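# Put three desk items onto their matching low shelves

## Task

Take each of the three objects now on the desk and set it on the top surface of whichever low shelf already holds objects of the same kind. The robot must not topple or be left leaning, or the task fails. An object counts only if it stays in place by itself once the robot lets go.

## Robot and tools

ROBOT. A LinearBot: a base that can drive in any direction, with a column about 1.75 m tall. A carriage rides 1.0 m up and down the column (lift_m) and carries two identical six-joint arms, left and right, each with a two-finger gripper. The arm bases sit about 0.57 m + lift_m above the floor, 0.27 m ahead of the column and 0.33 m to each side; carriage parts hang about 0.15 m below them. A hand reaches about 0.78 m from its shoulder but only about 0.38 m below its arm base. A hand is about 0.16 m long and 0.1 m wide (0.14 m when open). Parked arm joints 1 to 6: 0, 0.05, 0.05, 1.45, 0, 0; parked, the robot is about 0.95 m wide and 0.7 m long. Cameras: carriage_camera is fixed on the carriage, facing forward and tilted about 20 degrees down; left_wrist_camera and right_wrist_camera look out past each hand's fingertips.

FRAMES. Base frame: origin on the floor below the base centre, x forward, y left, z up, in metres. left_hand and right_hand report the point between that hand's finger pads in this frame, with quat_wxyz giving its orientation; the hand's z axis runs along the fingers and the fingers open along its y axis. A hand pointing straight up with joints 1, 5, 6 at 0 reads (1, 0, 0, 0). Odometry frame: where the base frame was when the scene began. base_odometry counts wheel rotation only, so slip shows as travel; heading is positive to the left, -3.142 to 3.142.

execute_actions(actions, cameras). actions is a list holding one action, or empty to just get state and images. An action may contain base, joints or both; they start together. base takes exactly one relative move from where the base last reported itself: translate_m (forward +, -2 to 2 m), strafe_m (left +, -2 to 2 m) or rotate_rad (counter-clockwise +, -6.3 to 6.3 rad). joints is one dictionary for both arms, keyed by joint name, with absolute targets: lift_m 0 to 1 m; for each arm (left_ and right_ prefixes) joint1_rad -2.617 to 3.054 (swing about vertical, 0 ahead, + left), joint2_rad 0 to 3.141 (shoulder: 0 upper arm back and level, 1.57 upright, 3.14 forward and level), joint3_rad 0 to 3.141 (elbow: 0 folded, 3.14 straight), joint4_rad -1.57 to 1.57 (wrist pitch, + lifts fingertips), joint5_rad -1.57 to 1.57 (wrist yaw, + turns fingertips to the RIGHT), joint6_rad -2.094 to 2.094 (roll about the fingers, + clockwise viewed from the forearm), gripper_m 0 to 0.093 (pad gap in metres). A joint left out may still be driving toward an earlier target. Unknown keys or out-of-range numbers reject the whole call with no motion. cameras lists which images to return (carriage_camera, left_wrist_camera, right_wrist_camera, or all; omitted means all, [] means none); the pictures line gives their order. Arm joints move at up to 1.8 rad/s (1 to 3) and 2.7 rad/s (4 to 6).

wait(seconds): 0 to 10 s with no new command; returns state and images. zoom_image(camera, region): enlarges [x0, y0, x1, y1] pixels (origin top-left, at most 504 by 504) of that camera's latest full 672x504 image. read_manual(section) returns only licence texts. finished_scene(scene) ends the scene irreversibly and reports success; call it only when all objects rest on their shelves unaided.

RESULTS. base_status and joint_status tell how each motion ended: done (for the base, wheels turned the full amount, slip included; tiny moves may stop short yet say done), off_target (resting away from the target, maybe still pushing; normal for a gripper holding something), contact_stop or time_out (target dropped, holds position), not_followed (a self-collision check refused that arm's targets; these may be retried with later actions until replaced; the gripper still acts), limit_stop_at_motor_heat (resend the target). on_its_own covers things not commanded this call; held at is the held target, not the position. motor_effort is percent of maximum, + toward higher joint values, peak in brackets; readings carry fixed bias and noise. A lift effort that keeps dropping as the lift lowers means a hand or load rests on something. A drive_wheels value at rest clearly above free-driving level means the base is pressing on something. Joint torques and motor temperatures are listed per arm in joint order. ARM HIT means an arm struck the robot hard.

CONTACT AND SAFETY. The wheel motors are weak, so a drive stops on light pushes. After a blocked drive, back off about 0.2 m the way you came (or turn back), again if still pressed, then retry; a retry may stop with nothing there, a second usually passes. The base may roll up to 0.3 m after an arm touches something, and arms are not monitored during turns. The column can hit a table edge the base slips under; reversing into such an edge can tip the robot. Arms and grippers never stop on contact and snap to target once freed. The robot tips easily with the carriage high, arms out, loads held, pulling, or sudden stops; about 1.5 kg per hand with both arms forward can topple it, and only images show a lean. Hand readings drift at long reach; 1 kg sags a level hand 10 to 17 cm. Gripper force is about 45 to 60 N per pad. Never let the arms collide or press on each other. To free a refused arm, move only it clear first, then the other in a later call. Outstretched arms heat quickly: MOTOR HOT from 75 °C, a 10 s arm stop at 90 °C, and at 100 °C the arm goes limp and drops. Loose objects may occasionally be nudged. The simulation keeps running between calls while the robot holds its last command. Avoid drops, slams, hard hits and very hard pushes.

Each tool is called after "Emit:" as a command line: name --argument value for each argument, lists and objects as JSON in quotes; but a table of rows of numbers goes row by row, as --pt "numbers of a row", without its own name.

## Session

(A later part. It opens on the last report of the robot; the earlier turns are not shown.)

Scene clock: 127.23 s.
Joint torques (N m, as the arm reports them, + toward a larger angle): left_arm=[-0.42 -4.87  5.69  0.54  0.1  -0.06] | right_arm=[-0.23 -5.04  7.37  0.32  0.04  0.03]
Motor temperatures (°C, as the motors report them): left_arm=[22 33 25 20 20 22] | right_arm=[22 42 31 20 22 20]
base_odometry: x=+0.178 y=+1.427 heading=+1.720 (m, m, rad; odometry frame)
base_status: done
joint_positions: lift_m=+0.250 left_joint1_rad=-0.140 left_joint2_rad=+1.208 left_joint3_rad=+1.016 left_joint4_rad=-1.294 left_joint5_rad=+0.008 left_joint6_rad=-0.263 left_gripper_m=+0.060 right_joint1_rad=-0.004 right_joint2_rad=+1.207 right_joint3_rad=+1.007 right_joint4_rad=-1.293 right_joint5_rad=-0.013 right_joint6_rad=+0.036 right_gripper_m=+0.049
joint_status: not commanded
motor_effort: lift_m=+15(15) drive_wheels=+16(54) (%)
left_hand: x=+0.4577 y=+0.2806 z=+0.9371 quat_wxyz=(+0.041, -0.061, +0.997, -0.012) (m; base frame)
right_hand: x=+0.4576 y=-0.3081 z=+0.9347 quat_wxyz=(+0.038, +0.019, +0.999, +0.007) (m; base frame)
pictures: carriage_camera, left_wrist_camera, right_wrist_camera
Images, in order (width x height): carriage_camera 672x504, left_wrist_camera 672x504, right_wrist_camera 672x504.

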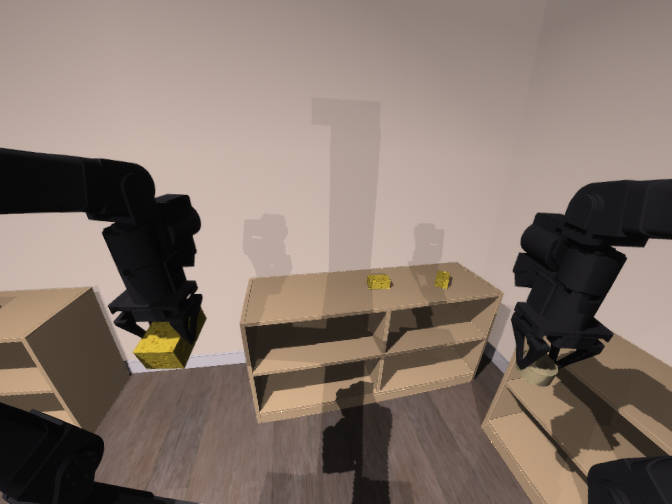

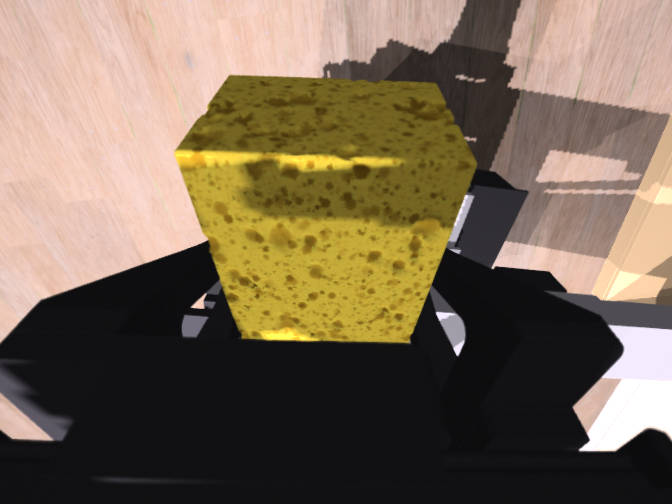

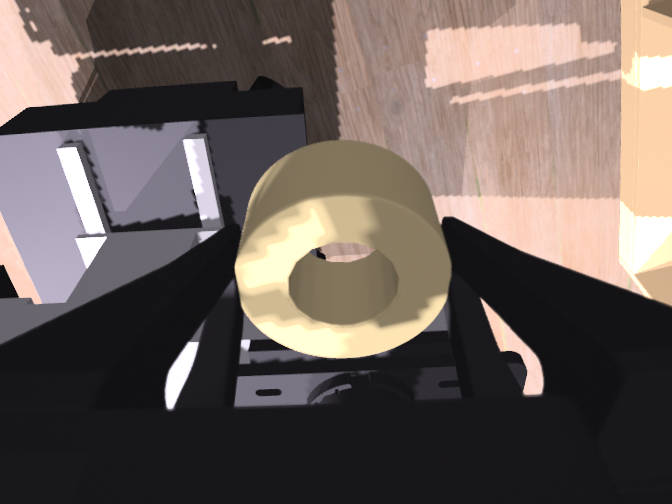

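Emit:
execute_actions --actions '[{"base":{"translate_m":0.52},"joints":{"lift_m":0.22,"left_joint2_rad":2.39,"left_joint3_rad":1.59,"left_joint4_rad":-0.9}}]' --cameras '["carriage_camera","left_wrist_camera"]'

Emit:
execute_actions --actions '[{"joints":{"lift_m":0.165}}]' --cameras '["carriage_camera"]'

Scene clock: 141.53 s.
Joint torques (N m, as the arm reports them, + toward a larger angle): left_arm=[ -0.39 -14.45   6.62  -0.03   0.09  -0.06] | right_arm=[-0.24 -4.99  7.41  0.34  0.03  0.03]
Motor temperatures (°C, as the motors report them): left_arm=[22 31 25 20 20 22] | right_arm=[22 36 31 20 22 20]
base_odometry: x=+0.101 y=+1.941 heading=+1.719 (m, m, rad; odometry frame)
base_status: done
joint_positions: lift_m=+0.220 left_joint1_rad=-0.140 left_joint2_rad=+2.383 left_joint3_rad=+1.578 left_joint4_rad=-0.891 left_joint5_rad=+0.008 left_joint6_rad=-0.263 left_gripper_m=+0.060 right_joint1_rad=-0.004 right_joint2_rad=+1.207 right_joint3_rad=+1.005 right_joint4_rad=-1.299 right_joint5_rad=-0.013 right_joint6_rad=+0.036 right_gripper_m=+0.049
joint_status: all done
motor_effort: lift_m=+15(15) drive_wheels=-14(47) (%)
left_hand: x=+0.6503 y=+0.2534 z=+0.6956 quat_wxyz=(-0.062, -0.061, +0.996, +0.009) (m; base frame)
right_hand: x=+0.4558 y=-0.3081 z=+0.9041 quat_wxyz=(+0.035, +0.019, +0.999, +0.007) (m; base frame)
pictures: carriage_camera, left_wrist_camera
Images, in order (width x height): carriage_camera 672x504, left_wrist_camera 672x504.

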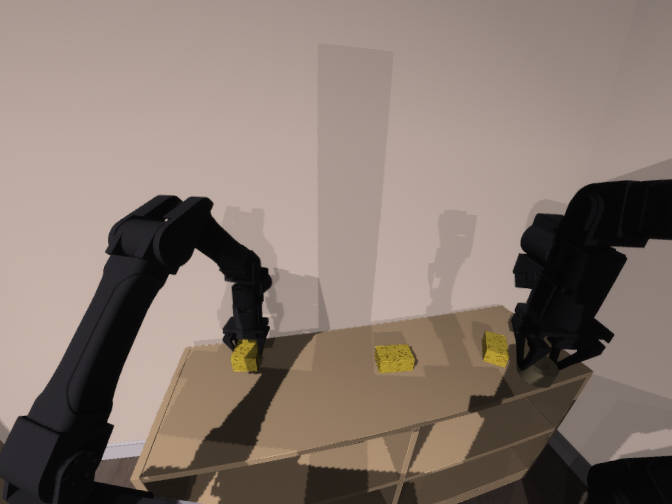

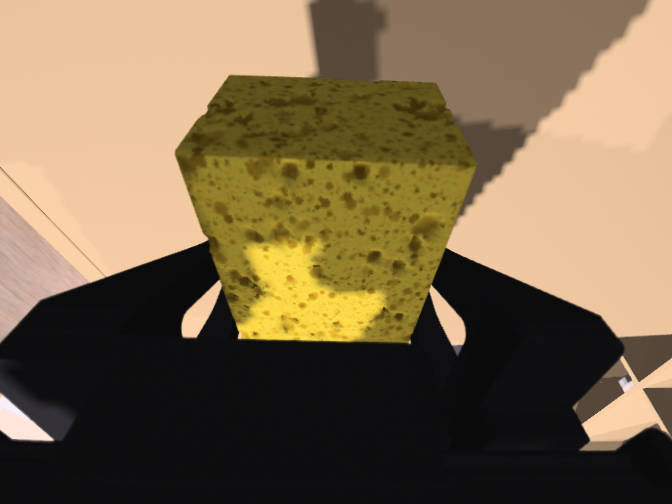

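Scene clock: 142.30 s.
Joint torques (N m, as the arm reports them, + toward a larger angle): left_arm=[ -0.36 -14.88   6.62   0.05   0.12  -0.06] | right_arm=[-0.18 -5.03  7.4   0.38  0.05  0.01]
Motor temperatures (°C, as the motors report them): left_arm=[22 31 25 20 20 22] | right_arm=[22 36 31 20 22 20]
base_odometry: x=+0.101 y=+1.941 heading=+1.719 (m, m, rad; odometry frame)
base_status: not commanded
joint_positions: lift_m=+0.165 left_joint1_rad=-0.140 left_joint2_rad=+2.388 left_joint3_rad=+1.578 left_joint4_rad=-0.894 left_joint5_rad=+0.008 left_joint6_rad=-0.263 left_gripper_m=+0.060 right_joint1_rad=-0.004 right_joint2_rad=+1.207 right_joint3_rad=+1.005 right_joint4_rad=-1.300 right_joint5_rad=-0.013 right_joint6_rad=+0.036 right_gripper_m=+0.049
joint_status: all done
motor_effort: lift_m=+15(16) drive_wheels=-11(14) (%)
left_hand: x=+0.6488 y=+0.2536 z=+0.6390 quat_wxyz=(-0.066, -0.061, +0.996, +0.009) (m; base frame)
right_hand: x=+0.4554 y=-0.3081 z=+0.8490 quat_wxyz=(+0.034, +0.019, +0.999, +0.007) (m; base frame)
pictures: carriage_camera
Images, in order (width x height): carriage_camera 672x504.

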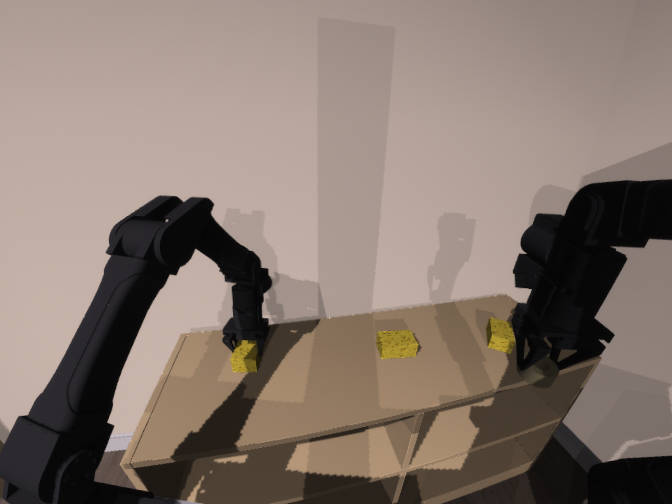

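Emit:
execute_actions --actions '[{"joints":{"lift_m":0.145}}]' --cameras '[]'

Emit:
execute_actions --actions '[{"joints":{"lift_m":0.13}}]' --cameras '["carriage_camera"]'

Scene clock: 147.23 s.
Joint torques (N m, as the arm reports them, + toward a larger angle): left_arm=[ -0.42 -12.25   5.84   0.44   0.07  -0.07] | right_arm=[-0.2  -4.94  7.48  0.36  0.04  0.02]
Motor temperatures (°C, as the motors report them): left_arm=[22 33 26 20 20 22] | right_arm=[22 35 32 20 22 20]
base_odometry: x=+0.101 y=+1.941 heading=+1.719 (m, m, rad; odometry frame)
base_status: not commanded
joint_positions: lift_m=+0.146 left_joint1_rad=-0.140 left_joint2_rad=+2.357 left_joint3_rad=+1.588 left_joint4_rad=-0.930 left_joint5_rad=+0.009 left_joint6_rad=-0.263 left_gripper_m=+0.059 right_joint1_rad=-0.004 right_joint2_rad=+1.207 right_joint3_rad=+1.004 right_joint4_rad=-1.300 right_joint5_rad=-0.013 right_joint6_rad=+0.036 right_gripper_m=+0.049
joint_status: all done
motor_effort: lift_m=+13(14) drive_wheels=+7(11) (%)
left_hand: x=+0.6498 y=+0.2534 z=+0.6338 quat_wxyz=(-0.064, -0.062, +0.996, +0.009) (m; base frame)
right_hand: x=+0.4553 y=-0.3081 z=+0.8290 quat_wxyz=(+0.033, +0.019, +0.999, +0.007) (m; base frame)
pictures: none
No camera images: the call's "cameras" was empty. Leave "cameras" out to get every camera's image.

Scene clock: 147.77 s.
Joint torques (N m, as the arm reports them, + toward a larger angle): left_arm=[-0.41 -9.79  5.17  0.85  0.09 -0.06] | right_arm=[-0.16 -4.95  7.27  0.35  0.04  0.  ]
Motor temperatures (°C, as the motors report them): left_arm=[22 33 26 20 20 22] | right_arm=[22 35 32 20 22 20]
base_odometry: x=+0.101 y=+1.941 heading=+1.719 (m, m, rad; odometry frame)
base_status: not commanded
joint_positions: lift_m=+0.131 left_joint1_rad=-0.140 left_joint2_rad=+2.328 left_joint3_rad=+1.599 left_joint4_rad=-0.968 left_joint5_rad=+0.009 left_joint6_rad=-0.263 left_gripper_m=+0.059 right_joint1_rad=-0.004 right_joint2_rad=+1.207 right_joint3_rad=+1.004 right_joint4_rad=-1.300 right_joint5_rad=-0.013 right_joint6_rad=+0.036 right_gripper_m=+0.049
joint_status: all done
motor_effort: lift_m=+12(14) drive_wheels=+7(11) (%)
left_hand: x=+0.6495 y=+0.2534 z=+0.6327 quat_wxyz=(-0.063, -0.062, +0.996, +0.008) (m; base frame)
right_hand: x=+0.4553 y=-0.3081 z=+0.8141 quat_wxyz=(+0.033, +0.019, +0.999, +0.007) (m; base frame)
pictures: carriage_camera
Images, in order (width x height): carriage_camera 672x504.

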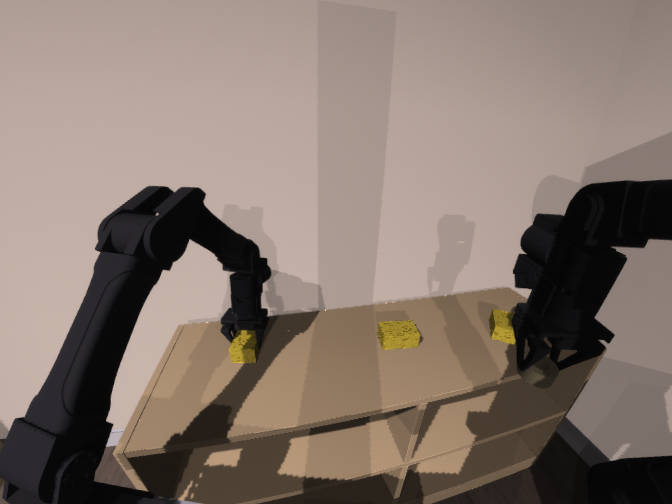

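Emit:
execute_actions --actions '[{"joints":{"lift_m":0.157}}]' --cameras '[]'

Emit:
execute_actions --actions '[{"joints":{"left_gripper_m":0.093}}]' --cameras '[]'

Emit:
execute_actions --actions '[{"joints":{"lift_m":0.24}}]' --cameras '[]'

Emit:
execute_actions --actions '[{"base":{"translate_m":-0.5},"joints":{"left_joint2_rad":1.0,"left_joint3_rad":0.8,"left_joint4_rad":-1.3,"left_joint1_rad":0}}]' --cameras '["carriage_camera"]'

Emit:
execute_actions --actions '[{"base":{"rotate_rad":1.93}}]' --cameras '[]'

Emit:
execute_actions --actions '[{"base":{"translate_m":1.4}}]' --cameras '["carriage_camera"]'

Scene clock: 164.23 s.
Joint torques (N m, as the arm reports them, + toward a larger angle): left_arm=[ -0.45 -13.6    4.95   0.29   0.08  -0.06] | right_arm=[-0.21 -4.74  7.58  0.35  0.05  0.03]
Motor temperatures (°C, as the motors report them): left_arm=[22 32 25 20 20 22] | right_arm=[22 31 32 20 22 20]
base_odometry: x=+0.101 y=+1.941 heading=+1.719 (m, m, rad; odometry frame)
base_status: not commanded
joint_positions: lift_m=+0.157 left_joint1_rad=-0.140 left_joint2_rad=+2.371 left_joint3_rad=+1.599 left_joint4_rad=-0.917 left_joint5_rad=+0.009 left_joint6_rad=-0.263 left_gripper_m=+0.059 right_joint1_rad=-0.004 right_joint2_rad=+1.207 right_joint3_rad=+1.004 right_joint4_rad=-1.300 right_joint5_rad=-0.013 right_joint6_rad=+0.036 right_gripper_m=+0.049
joint_status: all done
motor_effort: lift_m=+20(25) drive_wheels=-11(8) (%)
left_hand: x=+0.6542 y=+0.2527 z=+0.6411 quat_wxyz=(-0.059, -0.062, +0.996, +0.007) (m; base frame)
right_hand: x=+0.4553 y=-0.3081 z=+0.8404 quat_wxyz=(+0.034, +0.019, +0.999, +0.007) (m; base frame)
pictures: none
No camera images: the call's "cameras" was empty. Leave "cameras" out to get every camera's image.

Scene clock: 164.83 s.
Joint torques (N m, as the arm reports them, + toward a larger angle): left_arm=[ -0.5  -13.65   5.09   0.29   0.08  -0.07] | right_arm=[-0.24 -5.09  7.38  0.33  0.01  0.02]
Motor temperatures (°C, as the motors report them): left_arm=[22 33 25 20 20 22] | right_arm=[22 31 32 20 22 20]
base_odometry: x=+0.101 y=+1.941 heading=+1.719 (m, m, rad; odometry frame)
base_status: not commanded
joint_positions: lift_m=+0.157 left_joint1_rad=-0.140 left_joint2_rad=+2.371 left_joint3_rad=+1.599 left_joint4_rad=-0.916 left_joint5_rad=+0.009 left_joint6_rad=-0.263 left_gripper_m=+0.093 right_joint1_rad=-0.004 right_joint2_rad=+1.207 right_joint3_rad=+1.004 right_joint4_rad=-1.300 right_joint5_rad=-0.013 right_joint6_rad=+0.036 right_gripper_m=+0.049
joint_status: all done
motor_effort: lift_m=+20(20) drive_wheels=+7(10) (%)
left_hand: x=+0.6543 y=+0.2527 z=+0.6411 quat_wxyz=(-0.059, -0.062, +0.996, +0.007) (m; base frame)
right_hand: x=+0.4553 y=-0.3081 z=+0.8404 quat_wxyz=(+0.034, +0.019, +0.999, +0.007) (m; base frame)
pictures: none
No camera images: the call's "cameras" was empty. Leave "cameras" out to get every camera's image.

Scene clock: 165.70 s.
Joint torques (N m, as the arm reports them, + toward a larger angle): left_arm=[ -0.49 -14.72   5.13   0.18   0.08  -0.06] | right_arm=[-0.26 -5.05  7.41  0.34  0.03  0.02]
Motor temperatures (°C, as the motors report them): left_arm=[22 33 25 20 20 22] | right_arm=[22 31 32 20 22 20]
base_odometry: x=+0.101 y=+1.941 heading=+1.719 (m, m, rad; odometry frame)
base_status: not commanded
joint_positions: lift_m=+0.240 left_joint1_rad=-0.140 left_joint2_rad=+2.384 left_joint3_rad=+1.599 left_joint4_rad=-0.910 left_joint5_rad=+0.009 left_joint6_rad=-0.263 left_gripper_m=+0.093 right_joint1_rad=-0.004 right_joint2_rad=+1.207 right_joint3_rad=+1.004 right_joint4_rad=-1.300 right_joint5_rad=-0.013 right_joint6_rad=+0.036 right_gripper_m=+0.049
joint_status: all done
motor_effort: lift_m=+20(29) drive_wheels=-10(11) (%)
left_hand: x=+0.6533 y=+0.2528 z=+0.7190 quat_wxyz=(-0.062, -0.062, +0.996, +0.008) (m; base frame)
right_hand: x=+0.4553 y=-0.3081 z=+0.9234 quat_wxyz=(+0.034, +0.019, +0.999, +0.007) (m; base frame)
pictures: none
No camera images: the call's "cameras" was empty. Leave "cameras" out to get every camera's image.

Scene clock: 168.93 s.
Joint torques (N m, as the arm reports them, + toward a larger angle): left_arm=[-0.67 -3.27  5.12  0.6   0.09 -0.05] | right_arm=[-0.24 -4.91  7.4   0.33  0.04  0.03]
Motor temperatures (°C, as the motors report them): left_arm=[22 32 25 20 20 22] | right_arm=[22 31 32 20 22 20]
base_odometry: x=+0.175 y=+1.447 heading=+1.718 (m, m, rad; odometry frame)
base_status: done
joint_positions: lift_m=+0.240 left_joint1_rad=+0.003 left_joint2_rad=+1.013 left_joint3_rad=+0.823 left_joint4_rad=-1.296 left_joint5_rad=+0.008 left_joint6_rad=-0.264 left_gripper_m=+0.093 right_joint1_rad=-0.004 right_joint2_rad=+1.207 right_joint3_rad=+1.004 right_joint4_rad=-1.298 right_joint5_rad=-0.015 right_joint6_rad=+0.036 right_gripper_m=+0.049
joint_status: all done
motor_effort: lift_m=+21(20) drive_wheels=-12(58) (%)
left_hand: x=+0.4136 y=+0.3087 z=+0.9042 quat_wxyz=(+0.042, -0.133, +0.990, -0.010) (m; base frame)
right_hand: x=+0.4559 y=-0.3079 z=+0.9234 quat_wxyz=(+0.035, +0.019, +0.999, +0.008) (m; base frame)
pictures: carriage_camera
Images, in order (width x height): carriage_camera 672x504.

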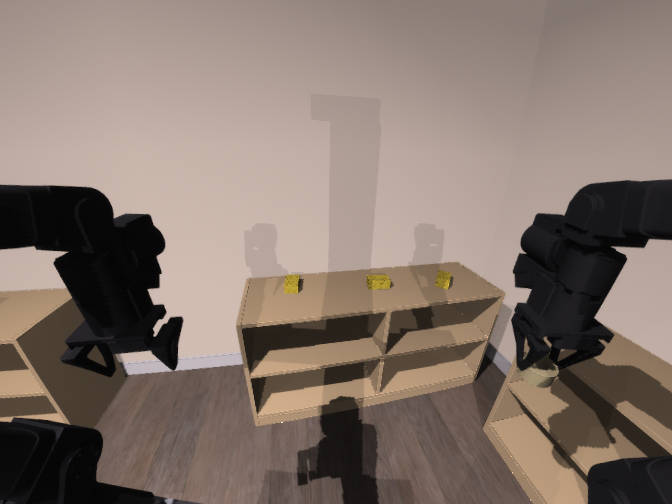

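Scene clock: 172.33 s.
Joint torques (N m, as the arm reports them, + toward a larger angle): left_arm=[-0.68 -3.27  5.19  0.6   0.09 -0.05] | right_arm=[-0.27 -4.92  7.44  0.32  0.05  0.03]
Motor temperatures (°C, as the motors report them): left_arm=[22 31 25 20 20 22] | right_arm=[22 30 32 20 22 20]
base_odometry: x=+0.175 y=+1.447 heading=-2.636 (m, m, rad; odometry frame)
base_status: done
joint_positions: lift_m=+0.240 left_joint1_rad=+0.003 left_joint2_rad=+1.013 left_joint3_rad=+0.823 left_joint4_rad=-1.296 left_joint5_rad=+0.009 left_joint6_rad=-0.264 left_gripper_m=+0.093 right_joint1_rad=-0.004 right_joint2_rad=+1.207 right_joint3_rad=+1.004 right_joint4_rad=-1.296 right_joint5_rad=-0.015 right_joint6_rad=+0.036 right_gripper_m=+0.049
joint_status: not commanded
motor_effort: lift_m=+20(21) drive_wheels=+15(50) (%)
left_hand: x=+0.4136 y=+0.3087 z=+0.9042 quat_wxyz=(+0.041, -0.133, +0.990, -0.010) (m; base frame)
right_hand: x=+0.4563 y=-0.3079 z=+0.9234 quat_wxyz=(+0.036, +0.019, +0.999, +0.008) (m; base frame)
pictures: none
No camera images: the call's "cameras" was empty. Leave "cameras" out to get every camera's image.

Scene clock: 177.53 s.
Joint torques (N m, as the arm reports them, + toward a larger angle): left_arm=[-0.69 -3.3   5.23  0.58  0.08 -0.05] | right_arm=[-0.22 -4.97  7.33  0.35  0.05  0.03]
Motor temperatures (°C, as the motors report them): left_arm=[22 30 25 20 20 22] | right_arm=[22 30 32 20 22 20]
base_odometry: x=-1.049 y=+0.766 heading=-2.635 (m, m, rad; odometry frame)
base_status: done
joint_positions: lift_m=+0.240 left_joint1_rad=+0.003 left_joint2_rad=+1.013 left_joint3_rad=+0.823 left_joint4_rad=-1.296 left_joint5_rad=+0.009 left_joint6_rad=-0.264 left_gripper_m=+0.093 right_joint1_rad=-0.004 right_joint2_rad=+1.207 right_joint3_rad=+1.004 right_joint4_rad=-1.298 right_joint5_rad=-0.015 right_joint6_rad=+0.036 right_gripper_m=+0.049
joint_status: not commanded
motor_effort: lift_m=+21(20) drive_wheels=-14(48) (%)
left_hand: x=+0.4136 y=+0.3087 z=+0.9042 quat_wxyz=(+0.041, -0.133, +0.990, -0.010) (m; base frame)
right_hand: x=+0.4559 y=-0.3079 z=+0.9234 quat_wxyz=(+0.035, +0.019, +0.999, +0.008) (m; base frame)
pictures: carriage_camera
Images, in order (width x height): carriage_camera 672x504.

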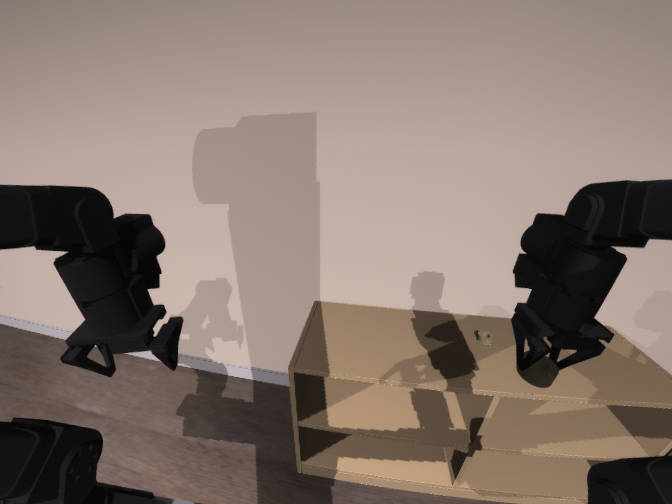

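Emit:
zoom_image --camera "carriage_camera" --region '[440,300,540,375]'

Emit:
execute_actions --actions '[{"base":{"translate_m":0.15},"joints":{"lift_m":0.2,"right_joint1_rad":0.26,"right_joint2_rad":2.585,"right_joint3_rad":2.0,"right_joint4_rad":-0.95}}]' --cameras '["carriage_camera"]'

Emit:
execute_actions --actions '[{"joints":{"lift_m":0.166}}]'

Region (440, 300, 540, 375) of carriage_camera's 672x504 image, scaled by 5.040, with more detail than that image has; it fills the top 378 rows of this view, and the rest is white.

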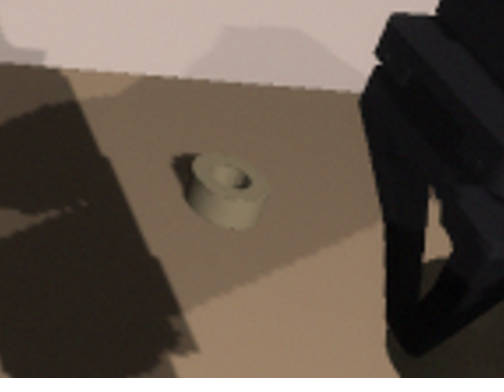

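Scene clock: 193.17 s.
Joint torques (N m, as the arm reports them, + toward a larger angle): left_arm=[-0.68 -3.05  5.7   0.58  0.08 -0.04] | right_arm=[ -0.21 -19.07   8.85   0.14   0.03   0.04]
Motor temperatures (°C, as the motors report them): left_arm=[22 27 25 20 20 22] | right_arm=[22 29 33 20 22 20]
base_odometry: x=-1.180 y=+0.693 heading=-2.634 (m, m, rad; odometry frame)
base_status: done
joint_positions: lift_m=+0.200 left_joint1_rad=+0.003 left_joint2_rad=+1.011 left_joint3_rad=+0.816 left_joint4_rad=-1.297 left_joint5_rad=+0.008 left_joint6_rad=-0.264 left_gripper_m=+0.093 right_joint1_rad=+0.258 right_joint2_rad=+2.595 right_joint3_rad=+1.984 right_joint4_rad=-0.942 right_joint5_rad=-0.015 right_joint6_rad=+0.036 right_gripper_m=+0.049
joint_status: all done
motor_effort: lift_m=+16(17) drive_wheels=-14(44) (%)
left_hand: x=+0.4117 y=+0.3087 z=+0.8629 quat_wxyz=(+0.038, -0.133, +0.990, -0.009) (m; base frame)
right_hand: x=+0.7291 y=-0.1836 z=+0.6732 quat_wxyz=(+0.008, -0.111, +0.994, +0.009) (m; base frame)
pictures: carriage_camera
Images, in order (width x height): carriage_camera 672x504.

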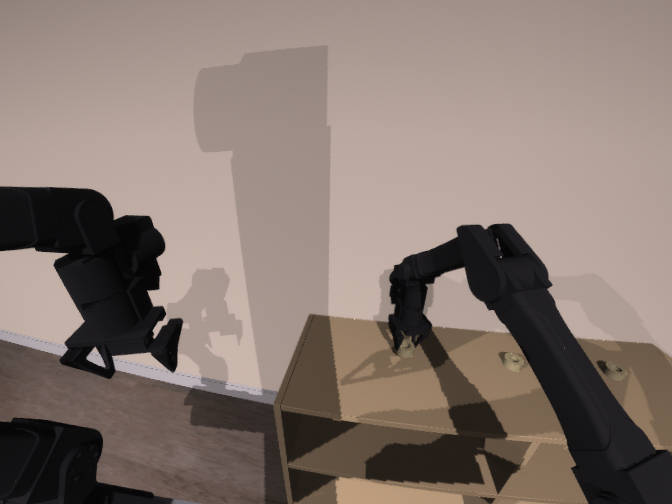

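Scene clock: 193.83 s.
Joint torques (N m, as the arm reports them, + toward a larger angle): left_arm=[-0.73 -3.01  5.76  0.58  0.07 -0.05] | right_arm=[ -0.31 -18.77   8.32   0.19   0.04   0.06]
Motor temperatures (°C, as the motors report them): left_arm=[22 27 25 20 20 22] | right_arm=[22 30 33 20 22 20]
base_odometry: x=-1.180 y=+0.693 heading=-2.634 (m, m, rad; odometry frame)
base_status: not commanded
joint_positions: lift_m=+0.166 left_joint1_rad=+0.003 left_joint2_rad=+1.011 left_joint3_rad=+0.816 left_joint4_rad=-1.297 left_joint5_rad=+0.008 left_joint6_rad=-0.264 left_gripper_m=+0.093 right_joint1_rad=+0.258 right_joint2_rad=+2.592 right_joint3_rad=+1.989 right_joint4_rad=-0.945 right_joint5_rad=-0.015 right_joint6_rad=+0.036 right_gripper_m=+0.049
joint_status: all done
motor_effort: lift_m=+15(14) drive_wheels=-11(14) (%)
left_hand: x=+0.4117 y=+0.3087 z=+0.8290 quat_wxyz=(+0.038, -0.133, +0.990, -0.009) (m; base frame)
right_hand: x=+0.7302 y=-0.1834 z=+0.6418 quat_wxyz=(+0.010, -0.111, +0.994, +0.009) (m; base frame)
pictures: carriage_camera, left_wrist_camera, right_wrist_camera
Images, in order (width x height): carriage_camera 672x504, left_wrist_camera 672x504, right_wrist_camera 672x504.

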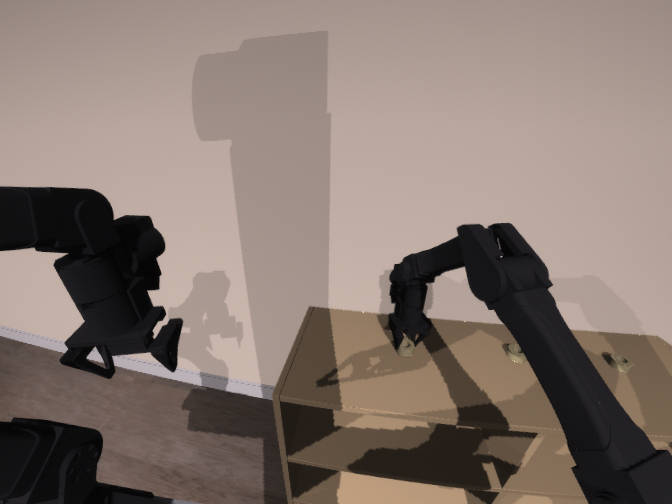

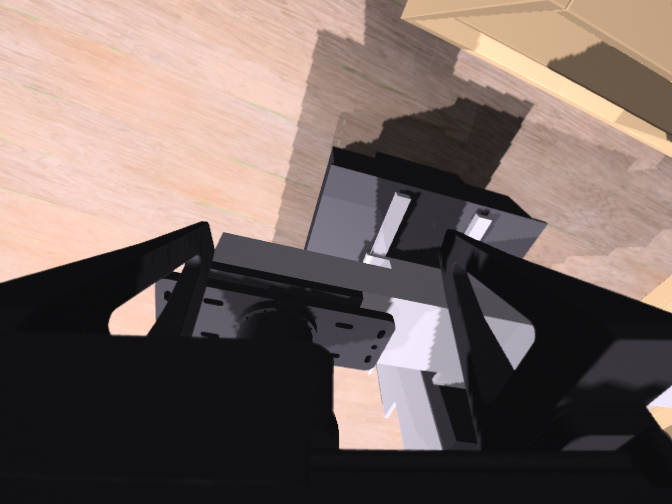

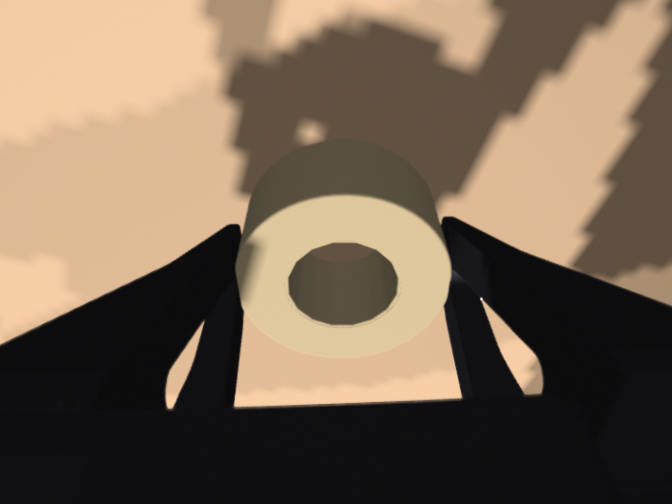

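Emit:
execute_actions --actions '[{"joints":{"right_gripper_m":0.093}}]' --cameras '[]'

Emit:
execute_actions --actions '[{"joints":{"lift_m":0.22}}]' --cameras '[]'

Emit:
execute_actions --actions '[{"base":{"translate_m":-1.5},"joints":{"lift_m":0.4,"right_joint2_rad":1.5,"right_joint3_rad":1.3,"right_joint1_rad":0}}]' --cameras '["carriage_camera"]'

Emit:
execute_actions --actions '[{"base":{"rotate_rad":1.39}}]' --cameras '[]'

Emit:
execute_actions --actions '[{"base":{"translate_m":2.0},"joints":{"right_joint2_rad":2.585,"right_joint3_rad":2.0}}]'

Scene clock: 210.47 s.
Joint torques (N m, as the arm reports them, + toward a larger angle): left_arm=[-0.69 -3.05  5.76  0.58  0.08 -0.05] | right_arm=[ -0.34 -18.79   8.39   0.19   0.04   0.03]
Motor temperatures (°C, as the motors report them): left_arm=[22 25 25 20 20 22] | right_arm=[22 41 34 20 22 20]
base_odometry: x=-1.180 y=+0.693 heading=-2.634 (m, m, rad; odometry frame)
base_status: not commanded
joint_positions: lift_m=+0.166 left_joint1_rad=+0.003 left_joint2_rad=+1.011 left_joint3_rad=+0.816 left_joint4_rad=-1.297 left_joint5_rad=+0.008 left_joint6_rad=-0.264 left_gripper_m=+0.093 right_joint1_rad=+0.258 right_joint2_rad=+2.592 right_joint3_rad=+1.989 right_joint4_rad=-0.945 right_joint5_rad=-0.015 right_joint6_rad=+0.036 right_gripper_m=+0.093
joint_status: all done
motor_effort: lift_m=+15(15) drive_wheels=-11(11) (%)
left_hand: x=+0.4117 y=+0.3087 z=+0.8290 quat_wxyz=(+0.038, -0.133, +0.990, -0.009) (m; base frame)
right_hand: x=+0.7302 y=-0.1834 z=+0.6418 quat_wxyz=(+0.010, -0.111, +0.994, +0.009) (m; base frame)
pictures: none
No camera images: the call's "cameras" was empty. Leave "cameras" out to get every camera's image.

Scene clock: 211.33 s.
Joint torques (N m, as the arm reports them, + toward a larger angle): left_arm=[-0.65 -3.02  5.71  0.62  0.08 -0.04] | right_arm=[ -0.26 -17.96   8.43   0.25   0.05   0.04]
Motor temperatures (°C, as the motors report them): left_arm=[22 25 25 20 20 22] | right_arm=[22 42 34 20 22 20]
base_odometry: x=-1.180 y=+0.693 heading=-2.634 (m, m, rad; odometry frame)
base_status: not commanded
joint_positions: lift_m=+0.220 left_joint1_rad=+0.003 left_joint2_rad=+1.011 left_joint3_rad=+0.816 left_joint4_rad=-1.296 left_joint5_rad=+0.008 left_joint6_rad=-0.264 left_gripper_m=+0.093 right_joint1_rad=+0.258 right_joint2_rad=+2.583 right_joint3_rad=+1.989 right_joint4_rad=-0.948 right_joint5_rad=-0.015 right_joint6_rad=+0.036 right_gripper_m=+0.093
joint_status: all done
motor_effort: lift_m=+20(20) drive_wheels=+7(13) (%)
left_hand: x=+0.4119 y=+0.3087 z=+0.8825 quat_wxyz=(+0.039, -0.133, +0.990, -0.009) (m; base frame)
right_hand: x=+0.7313 y=-0.1831 z=+0.6994 quat_wxyz=(+0.013, -0.111, +0.994, +0.009) (m; base frame)
pictures: none
No camera images: the call's "cameras" was empty. Leave "cameras" out to get every camera's image.

Scene clock: 216.73 s.
Joint torques (N m, as the arm reports them, + toward a larger angle): left_arm=[-0.7  -3.04  5.77  0.56  0.08 -0.05] | right_arm=[-0.11 -9.35  7.14  1.1   0.04  0.05]
Motor temperatures (°C, as the motors report them): left_arm=[22 25 25 20 20 22] | right_arm=[22 41 34 21 22 20]
base_odometry: x=+0.131 y=+1.423 heading=-2.634 (m, m, rad; odometry frame)
base_status: done
joint_positions: lift_m=+0.400 left_joint1_rad=+0.003 left_joint2_rad=+1.011 left_joint3_rad=+0.816 left_joint4_rad=-1.295 left_joint5_rad=+0.009 left_joint6_rad=-0.264 left_gripper_m=+0.093 right_joint1_rad=-0.005 right_joint2_rad=+1.508 right_joint3_rad=+1.314 right_joint4_rad=-0.944 right_joint5_rad=-0.013 right_joint6_rad=+0.036 right_gripper_m=+0.093
joint_status: all done
motor_effort: lift_m=+20(25) drive_wheels=-6(51) (%)
left_hand: x=+0.4121 y=+0.3087 z=+1.0624 quat_wxyz=(+0.039, -0.133, +0.990, -0.010) (m; base frame)
right_hand: x=+0.6192 y=-0.3094 z=+1.1246 quat_wxyz=(+0.215, +0.019, +0.976, +0.009) (m; base frame)
pictures: carriage_camera
Images, in order (width x height): carriage_camera 672x504.

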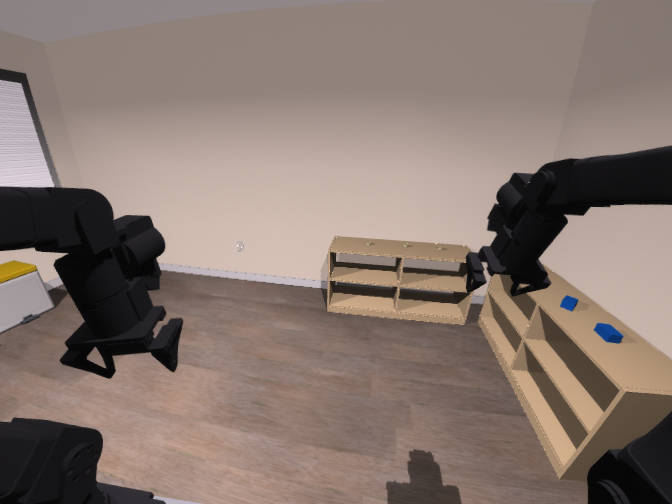

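Scene clock: 219.77 s.
Joint torques (N m, as the arm reports them, + toward a larger angle): left_arm=[-0.72 -3.04  5.81  0.56  0.08 -0.05] | right_arm=[-0.09 -9.35  7.17  1.13  0.04  0.03]
Motor temperatures (°C, as the motors report them): left_arm=[22 24 25 20 20 22] | right_arm=[22 41 33 21 22 20]
base_odometry: x=+0.131 y=+1.422 heading=-1.245 (m, m, rad; odometry frame)
base_status: done
joint_positions: lift_m=+0.400 left_joint1_rad=+0.003 left_joint2_rad=+1.011 left_joint3_rad=+0.816 left_joint4_rad=-1.295 left_joint5_rad=+0.009 left_joint6_rad=-0.264 left_gripper_m=+0.093 right_joint1_rad=-0.005 right_joint2_rad=+1.508 right_joint3_rad=+1.314 right_joint4_rad=-0.946 right_joint5_rad=-0.013 right_joint6_rad=+0.036 right_gripper_m=+0.093
joint_status: not commanded
motor_effort: lift_m=+20(20) drive_wheels=+15(48) (%)
left_hand: x=+0.4121 y=+0.3087 z=+1.0624 quat_wxyz=(+0.039, -0.133, +0.990, -0.010) (m; base frame)
right_hand: x=+0.6188 y=-0.3094 z=+1.1244 quat_wxyz=(+0.214, +0.019, +0.977, +0.009) (m; base frame)
pictures: none
No camera images: the call's "cameras" was empty. Leave "cameras" out to get every camera's image.

Scene clock: 226.17 s.
Joint torques (N m, as the arm reports them, + toward a larger angle): left_arm=[-0.69 -3.01  5.8   0.56  0.08 -0.05] | right_arm=[ -0.08 -19.15   8.92   0.2    0.04   0.03]
Motor temperatures (°C, as the motors report them): left_arm=[22 24 26 20 20 22] | right_arm=[22 44 34 21 22 20]
base_odometry: x=+0.775 y=-0.471 heading=-1.244 (m, m, rad; odometry frame)
base_status: done
joint_positions: lift_m=+0.400 left_joint1_rad=+0.003 left_joint2_rad=+1.011 left_joint3_rad=+0.816 left_joint4_rad=-1.295 left_joint5_rad=+0.009 left_joint6_rad=-0.264 left_gripper_m=+0.093 right_joint1_rad=-0.005 right_joint2_rad=+2.596 right_joint3_rad=+1.983 right_joint4_rad=-0.950 right_joint5_rad=-0.013 right_joint6_rad=+0.036 right_gripper_m=+0.093
joint_status: all done
motor_effort: lift_m=+20(20) drive_wheels=-14(51) (%)
left_hand: x=+0.4121 y=+0.3087 z=+1.0624 quat_wxyz=(+0.039, -0.133, +0.990, -0.010) (m; base frame)
right_hand: x=+0.7433 y=-0.3100 z=+0.8720 quat_wxyz=(+0.004, +0.020, +1.000, +0.006) (m; base frame)
pictures: carriage_camera, left_wrist_camera, right_wrist_camera
Images, in order (width x height): carriage_camera 672x504, left_wrist_camera 672x504, right_wrist_camera 672x504.

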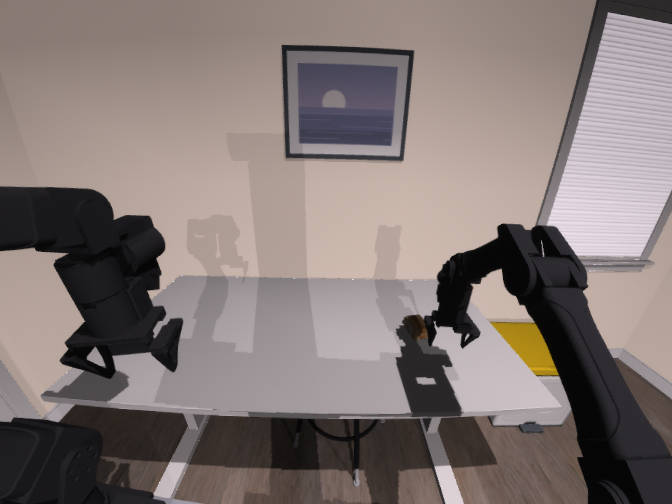

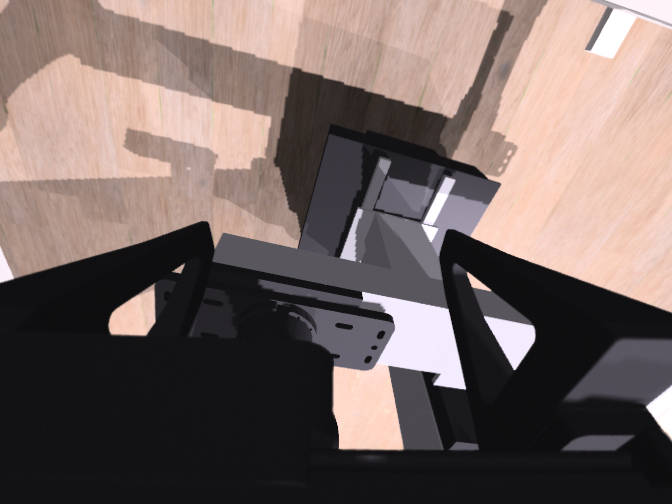

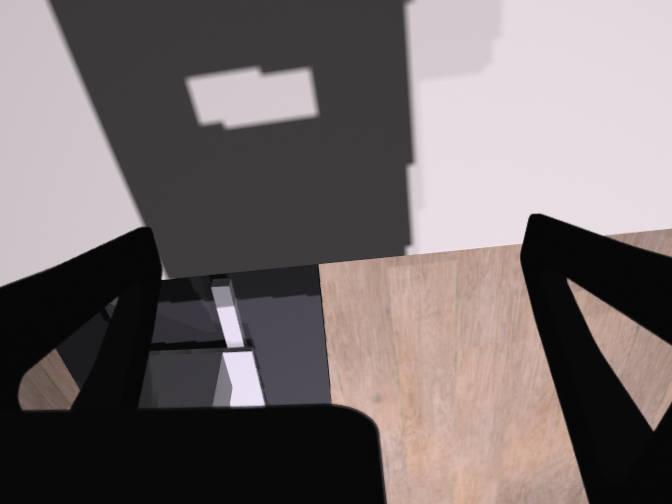

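Block x≈0.99, edge ≈0.64.

Emit:
execute_actions --actions '[{"base":{"translate_m":0.24},"joints":{"lift_m":0.36}}]' --cameras '["carriage_camera","right_wrist_camera"]'

Scene clock: 233.10 s.
Joint torques (N m, as the arm reports them, + toward a larger angle): left_arm=[-0.7  -2.9   5.79  0.57  0.08 -0.05] | right_arm=[ -0.21 -18.84   8.11   0.26   0.03   0.01]
Motor temperatures (°C, as the motors report them): left_arm=[22 24 26 20 20 22] | right_arm=[22 48 35 21 22 20]
base_odometry: x=+0.853 y=-0.698 heading=-1.242 (m, m, rad; odometry frame)
base_status: done
joint_positions: lift_m=+0.360 left_joint1_rad=+0.003 left_joint2_rad=+1.010 left_joint3_rad=+0.814 left_joint4_rad=-1.296 left_joint5_rad=+0.009 left_joint6_rad=-0.264 left_gripper_m=+0.093 right_joint1_rad=-0.005 right_joint2_rad=+2.592 right_joint3_rad=+1.990 right_joint4_rad=-0.952 right_joint5_rad=-0.013 right_joint6_rad=+0.036 right_gripper_m=+0.093
joint_status: all done
motor_effort: lift_m=+16(17) drive_wheels=-15(41) (%)
left_hand: x=+0.4114 y=+0.3087 z=+1.0226 quat_wxyz=(+0.038, -0.133, +0.990, -0.009) (m; base frame)
right_hand: x=+0.7455 y=-0.3099 z=+0.8356 quat_wxyz=(+0.008, +0.020, +1.000, +0.006) (m; base frame)
pictures: carriage_camera, right_wrist_camera
Images, in order (width x height): carriage_camera 672x504, right_wrist_camera 672x504.

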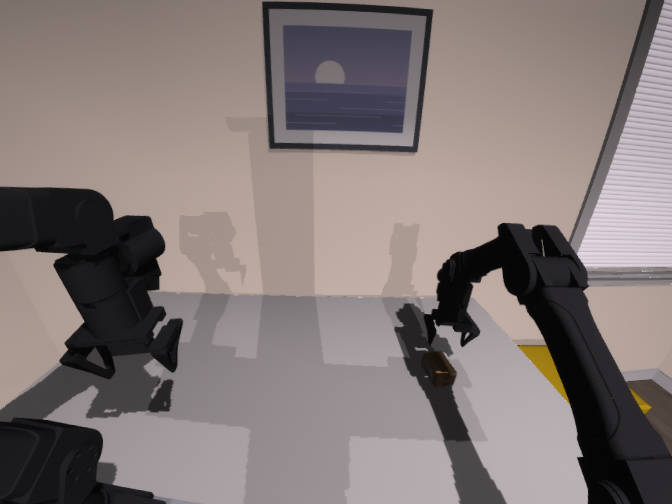

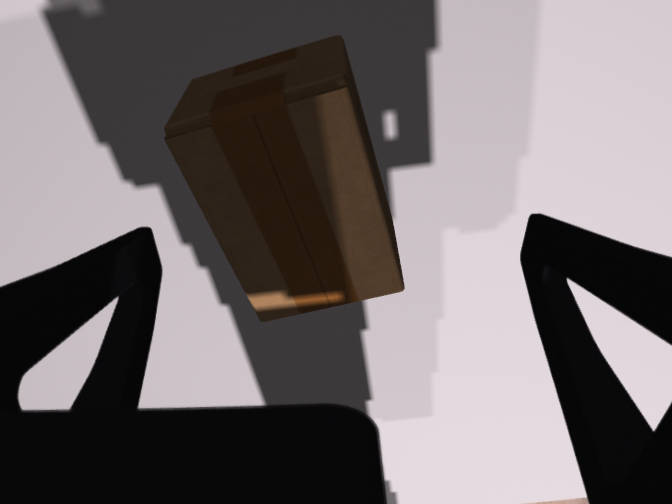

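Emit:
execute_actions --actions '[{"base":{"translate_m":-0.025},"joints":{"lift_m":0.33,"right_joint1_rad":0.03,"right_joint6_rad":-0.21}}]' --cameras '["right_wrist_camera"]'

Scene clock: 240.23 s.
Joint torques (N m, as the arm reports them, + toward a larger angle): left_arm=[-0.68 -2.96  5.89  0.59  0.07 -0.04] | right_arm=[ -0.45 -18.81   8.13   0.22   0.    -0.02]
Motor temperatures (°C, as the motors report them): left_arm=[22 23 26 20 20 22] | right_arm=[22 51 35 21 22 20]
base_odometry: x=+0.845 y=-0.674 heading=-1.242 (m, m, rad; odometry frame)
base_status: done
joint_positions: lift_m=+0.330 left_joint1_rad=+0.003 left_joint2_rad=+1.010 left_joint3_rad=+0.814 left_joint4_rad=-1.296 left_joint5_rad=+0.009 left_joint6_rad=-0.264 left_gripper_m=+0.093 right_joint1_rad=+0.029 right_joint2_rad=+2.592 right_joint3_rad=+1.991 right_joint4_rad=-0.949 right_joint5_rad=-0.013 right_joint6_rad=-0.206 right_gripper_m=+0.093
joint_status: all done
motor_effort: lift_m=+15(20) drive_wheels=+2(42) (%)
left_hand: x=+0.4115 y=+0.3087 z=+0.9927 quat_wxyz=(+0.038, -0.133, +0.990, -0.009) (m; base frame)
right_hand: x=+0.7464 y=-0.2934 z=+0.8060 quat_wxyz=(+0.011, -0.117, +0.993, +0.005) (m; base frame)
pictures: right_wrist_camera
Images, in order (width x height): right_wrist_camera 672x504.

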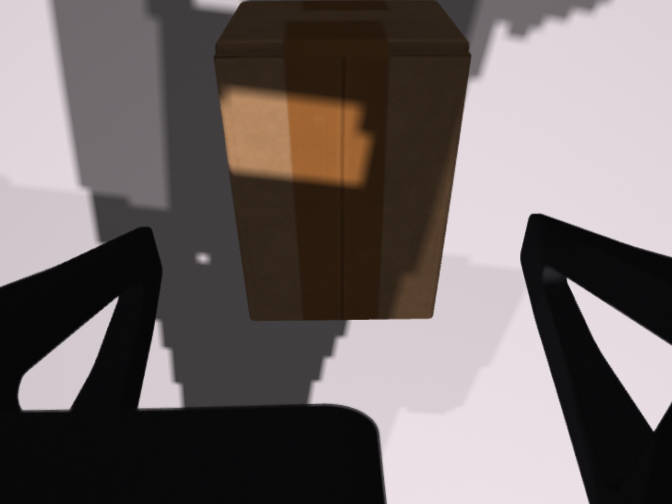

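Emit:
execute_actions --actions '[{"joints":{"lift_m":0.285}}]' --cameras '[]'

Emit:
execute_actions --actions '[{"joints":{"right_gripper_m":0.035}}]' --cameras '["right_wrist_camera"]'

Emit:
execute_actions --actions '[{"joints":{"lift_m":0.33,"right_joint2_rad":1.2,"right_joint3_rad":1.0,"right_joint4_rad":-1.2}}]' --cameras '["right_wrist_camera"]'

Scene clock: 248.00 s.
Joint torques (N m, as the arm reports them, + toward a larger angle): left_arm=[-0.7  -2.93  5.9   0.62  0.09 -0.05] | right_arm=[ -0.49 -19.03   8.14   0.29   0.    -0.03]
Motor temperatures (°C, as the motors report them): left_arm=[22 23 26 20 20 22] | right_arm=[22 54 35 20 22 20]
base_odometry: x=+0.845 y=-0.674 heading=-1.242 (m, m, rad; odometry frame)
base_status: not commanded
joint_positions: lift_m=+0.285 left_joint1_rad=+0.003 left_joint2_rad=+1.010 left_joint3_rad=+0.814 left_joint4_rad=-1.296 left_joint5_rad=+0.009 left_joint6_rad=-0.264 left_gripper_m=+0.093 right_joint1_rad=+0.029 right_joint2_rad=+2.594 right_joint3_rad=+1.991 right_joint4_rad=-0.950 right_joint5_rad=-0.013 right_joint6_rad=-0.206 right_gripper_m=+0.093
joint_status: all done
motor_effort: lift_m=+15(17) drive_wheels=-6(3) (%)
left_hand: x=+0.4115 y=+0.3087 z=+0.9477 quat_wxyz=(+0.038, -0.133, +0.990, -0.009) (m; base frame)
right_hand: x=+0.7459 y=-0.2934 z=+0.7604 quat_wxyz=(+0.010, -0.117, +0.993, +0.006) (m; base frame)
pictures: none
No camera images: the call's "cameras" was empty. Leave "cameras" out to get every camera's image.

Scene clock: 248.63 s.
Joint torques (N m, as the arm reports them, + toward a larger angle): left_arm=[-0.69 -2.85  5.86  0.57  0.08 -0.05] | right_arm=[ -0.48 -19.12   8.2    0.27   0.04  -0.03]
Motor temperatures (°C, as the motors report them): left_arm=[22 23 26 20 20 22] | right_arm=[22 54 35 20 22 20]
base_odometry: x=+0.845 y=-0.674 heading=-1.242 (m, m, rad; odometry frame)
base_status: not commanded
joint_positions: lift_m=+0.285 left_joint1_rad=+0.003 left_joint2_rad=+1.010 left_joint3_rad=+0.814 left_joint4_rad=-1.296 left_joint5_rad=+0.009 left_joint6_rad=-0.264 left_gripper_m=+0.093 right_joint1_rad=+0.029 right_joint2_rad=+2.594 right_joint3_rad=+1.991 right_joint4_rad=-0.950 right_joint5_rad=-0.013 right_joint6_rad=-0.206 right_gripper_m=+0.059
joint_status: right_gripper_m off_target (ended at +0.059, target +0.035)
motor_effort: lift_m=+15(15) drive_wheels=+2(2) (%)
left_hand: x=+0.4115 y=+0.3087 z=+0.9477 quat_wxyz=(+0.038, -0.133, +0.990, -0.009) (m; base frame)
right_hand: x=+0.7459 y=-0.2934 z=+0.7604 quat_wxyz=(+0.010, -0.117, +0.993, +0.006) (m; base frame)
pictures: right_wrist_camera
Images, in order (width x height): right_wrist_camera 672x504.

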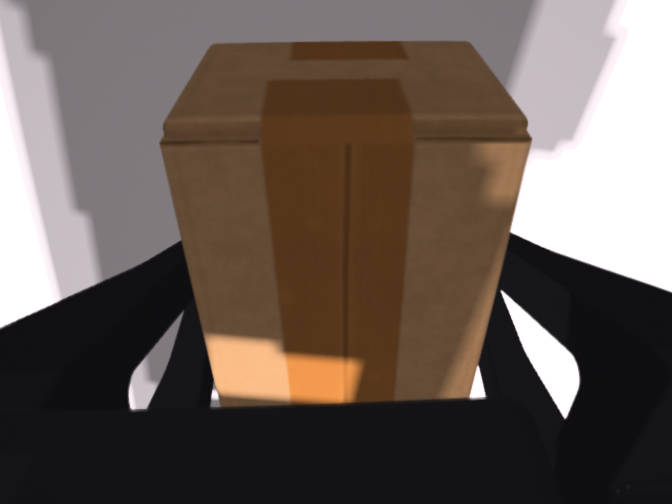

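Scene clock: 250.30 s.
Joint torques (N m, as the arm reports them, + toward a larger angle): left_arm=[-0.69 -2.94  5.87  0.57  0.08 -0.04] | right_arm=[-0.42 -5.41  7.43  0.58  0.02  0.  ]
Motor temperatures (°C, as the motors report them): left_arm=[22 23 26 20 20 22] | right_arm=[22 54 35 20 22 20]
base_odometry: x=+0.845 y=-0.674 heading=-1.242 (m, m, rad; odometry frame)
base_status: not commanded
joint_positions: lift_m=+0.330 left_joint1_rad=+0.003 left_joint2_rad=+1.010 left_joint3_rad=+0.814 left_joint4_rad=-1.296 left_joint5_rad=+0.009 left_joint6_rad=-0.264 left_gripper_m=+0.093 right_joint1_rad=+0.029 right_joint2_rad=+1.209 right_joint3_rad=+1.008 right_joint4_rad=-1.201 right_joint5_rad=-0.013 right_joint6_rad=-0.206 right_gripper_m=+0.059
joint_status: all done
motor_effort: lift_m=+21(28) drive_wheels=-7(8) (%)
left_hand: x=+0.4114 y=+0.3087 z=+0.9921 quat_wxyz=(+0.038, -0.133, +0.990, -0.009) (m; base frame)
right_hand: x=+0.4802 y=-0.3011 z=+1.0168 quat_wxyz=(+0.084, -0.117, +0.989, -0.001) (m; base frame)
pictures: right_wrist_camera
Images, in order (width x height): right_wrist_camera 672x504.

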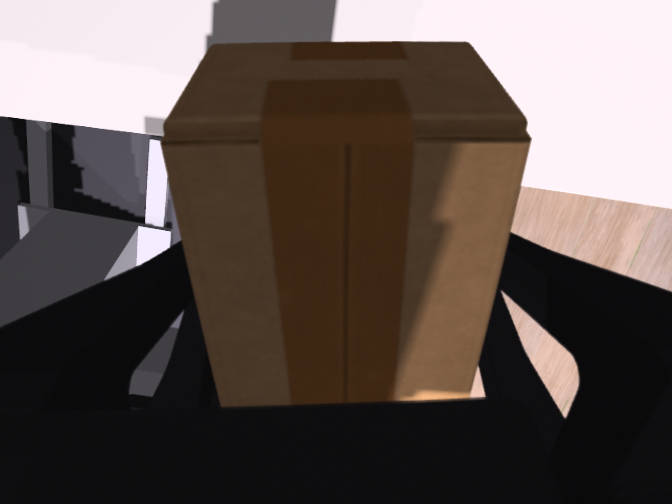

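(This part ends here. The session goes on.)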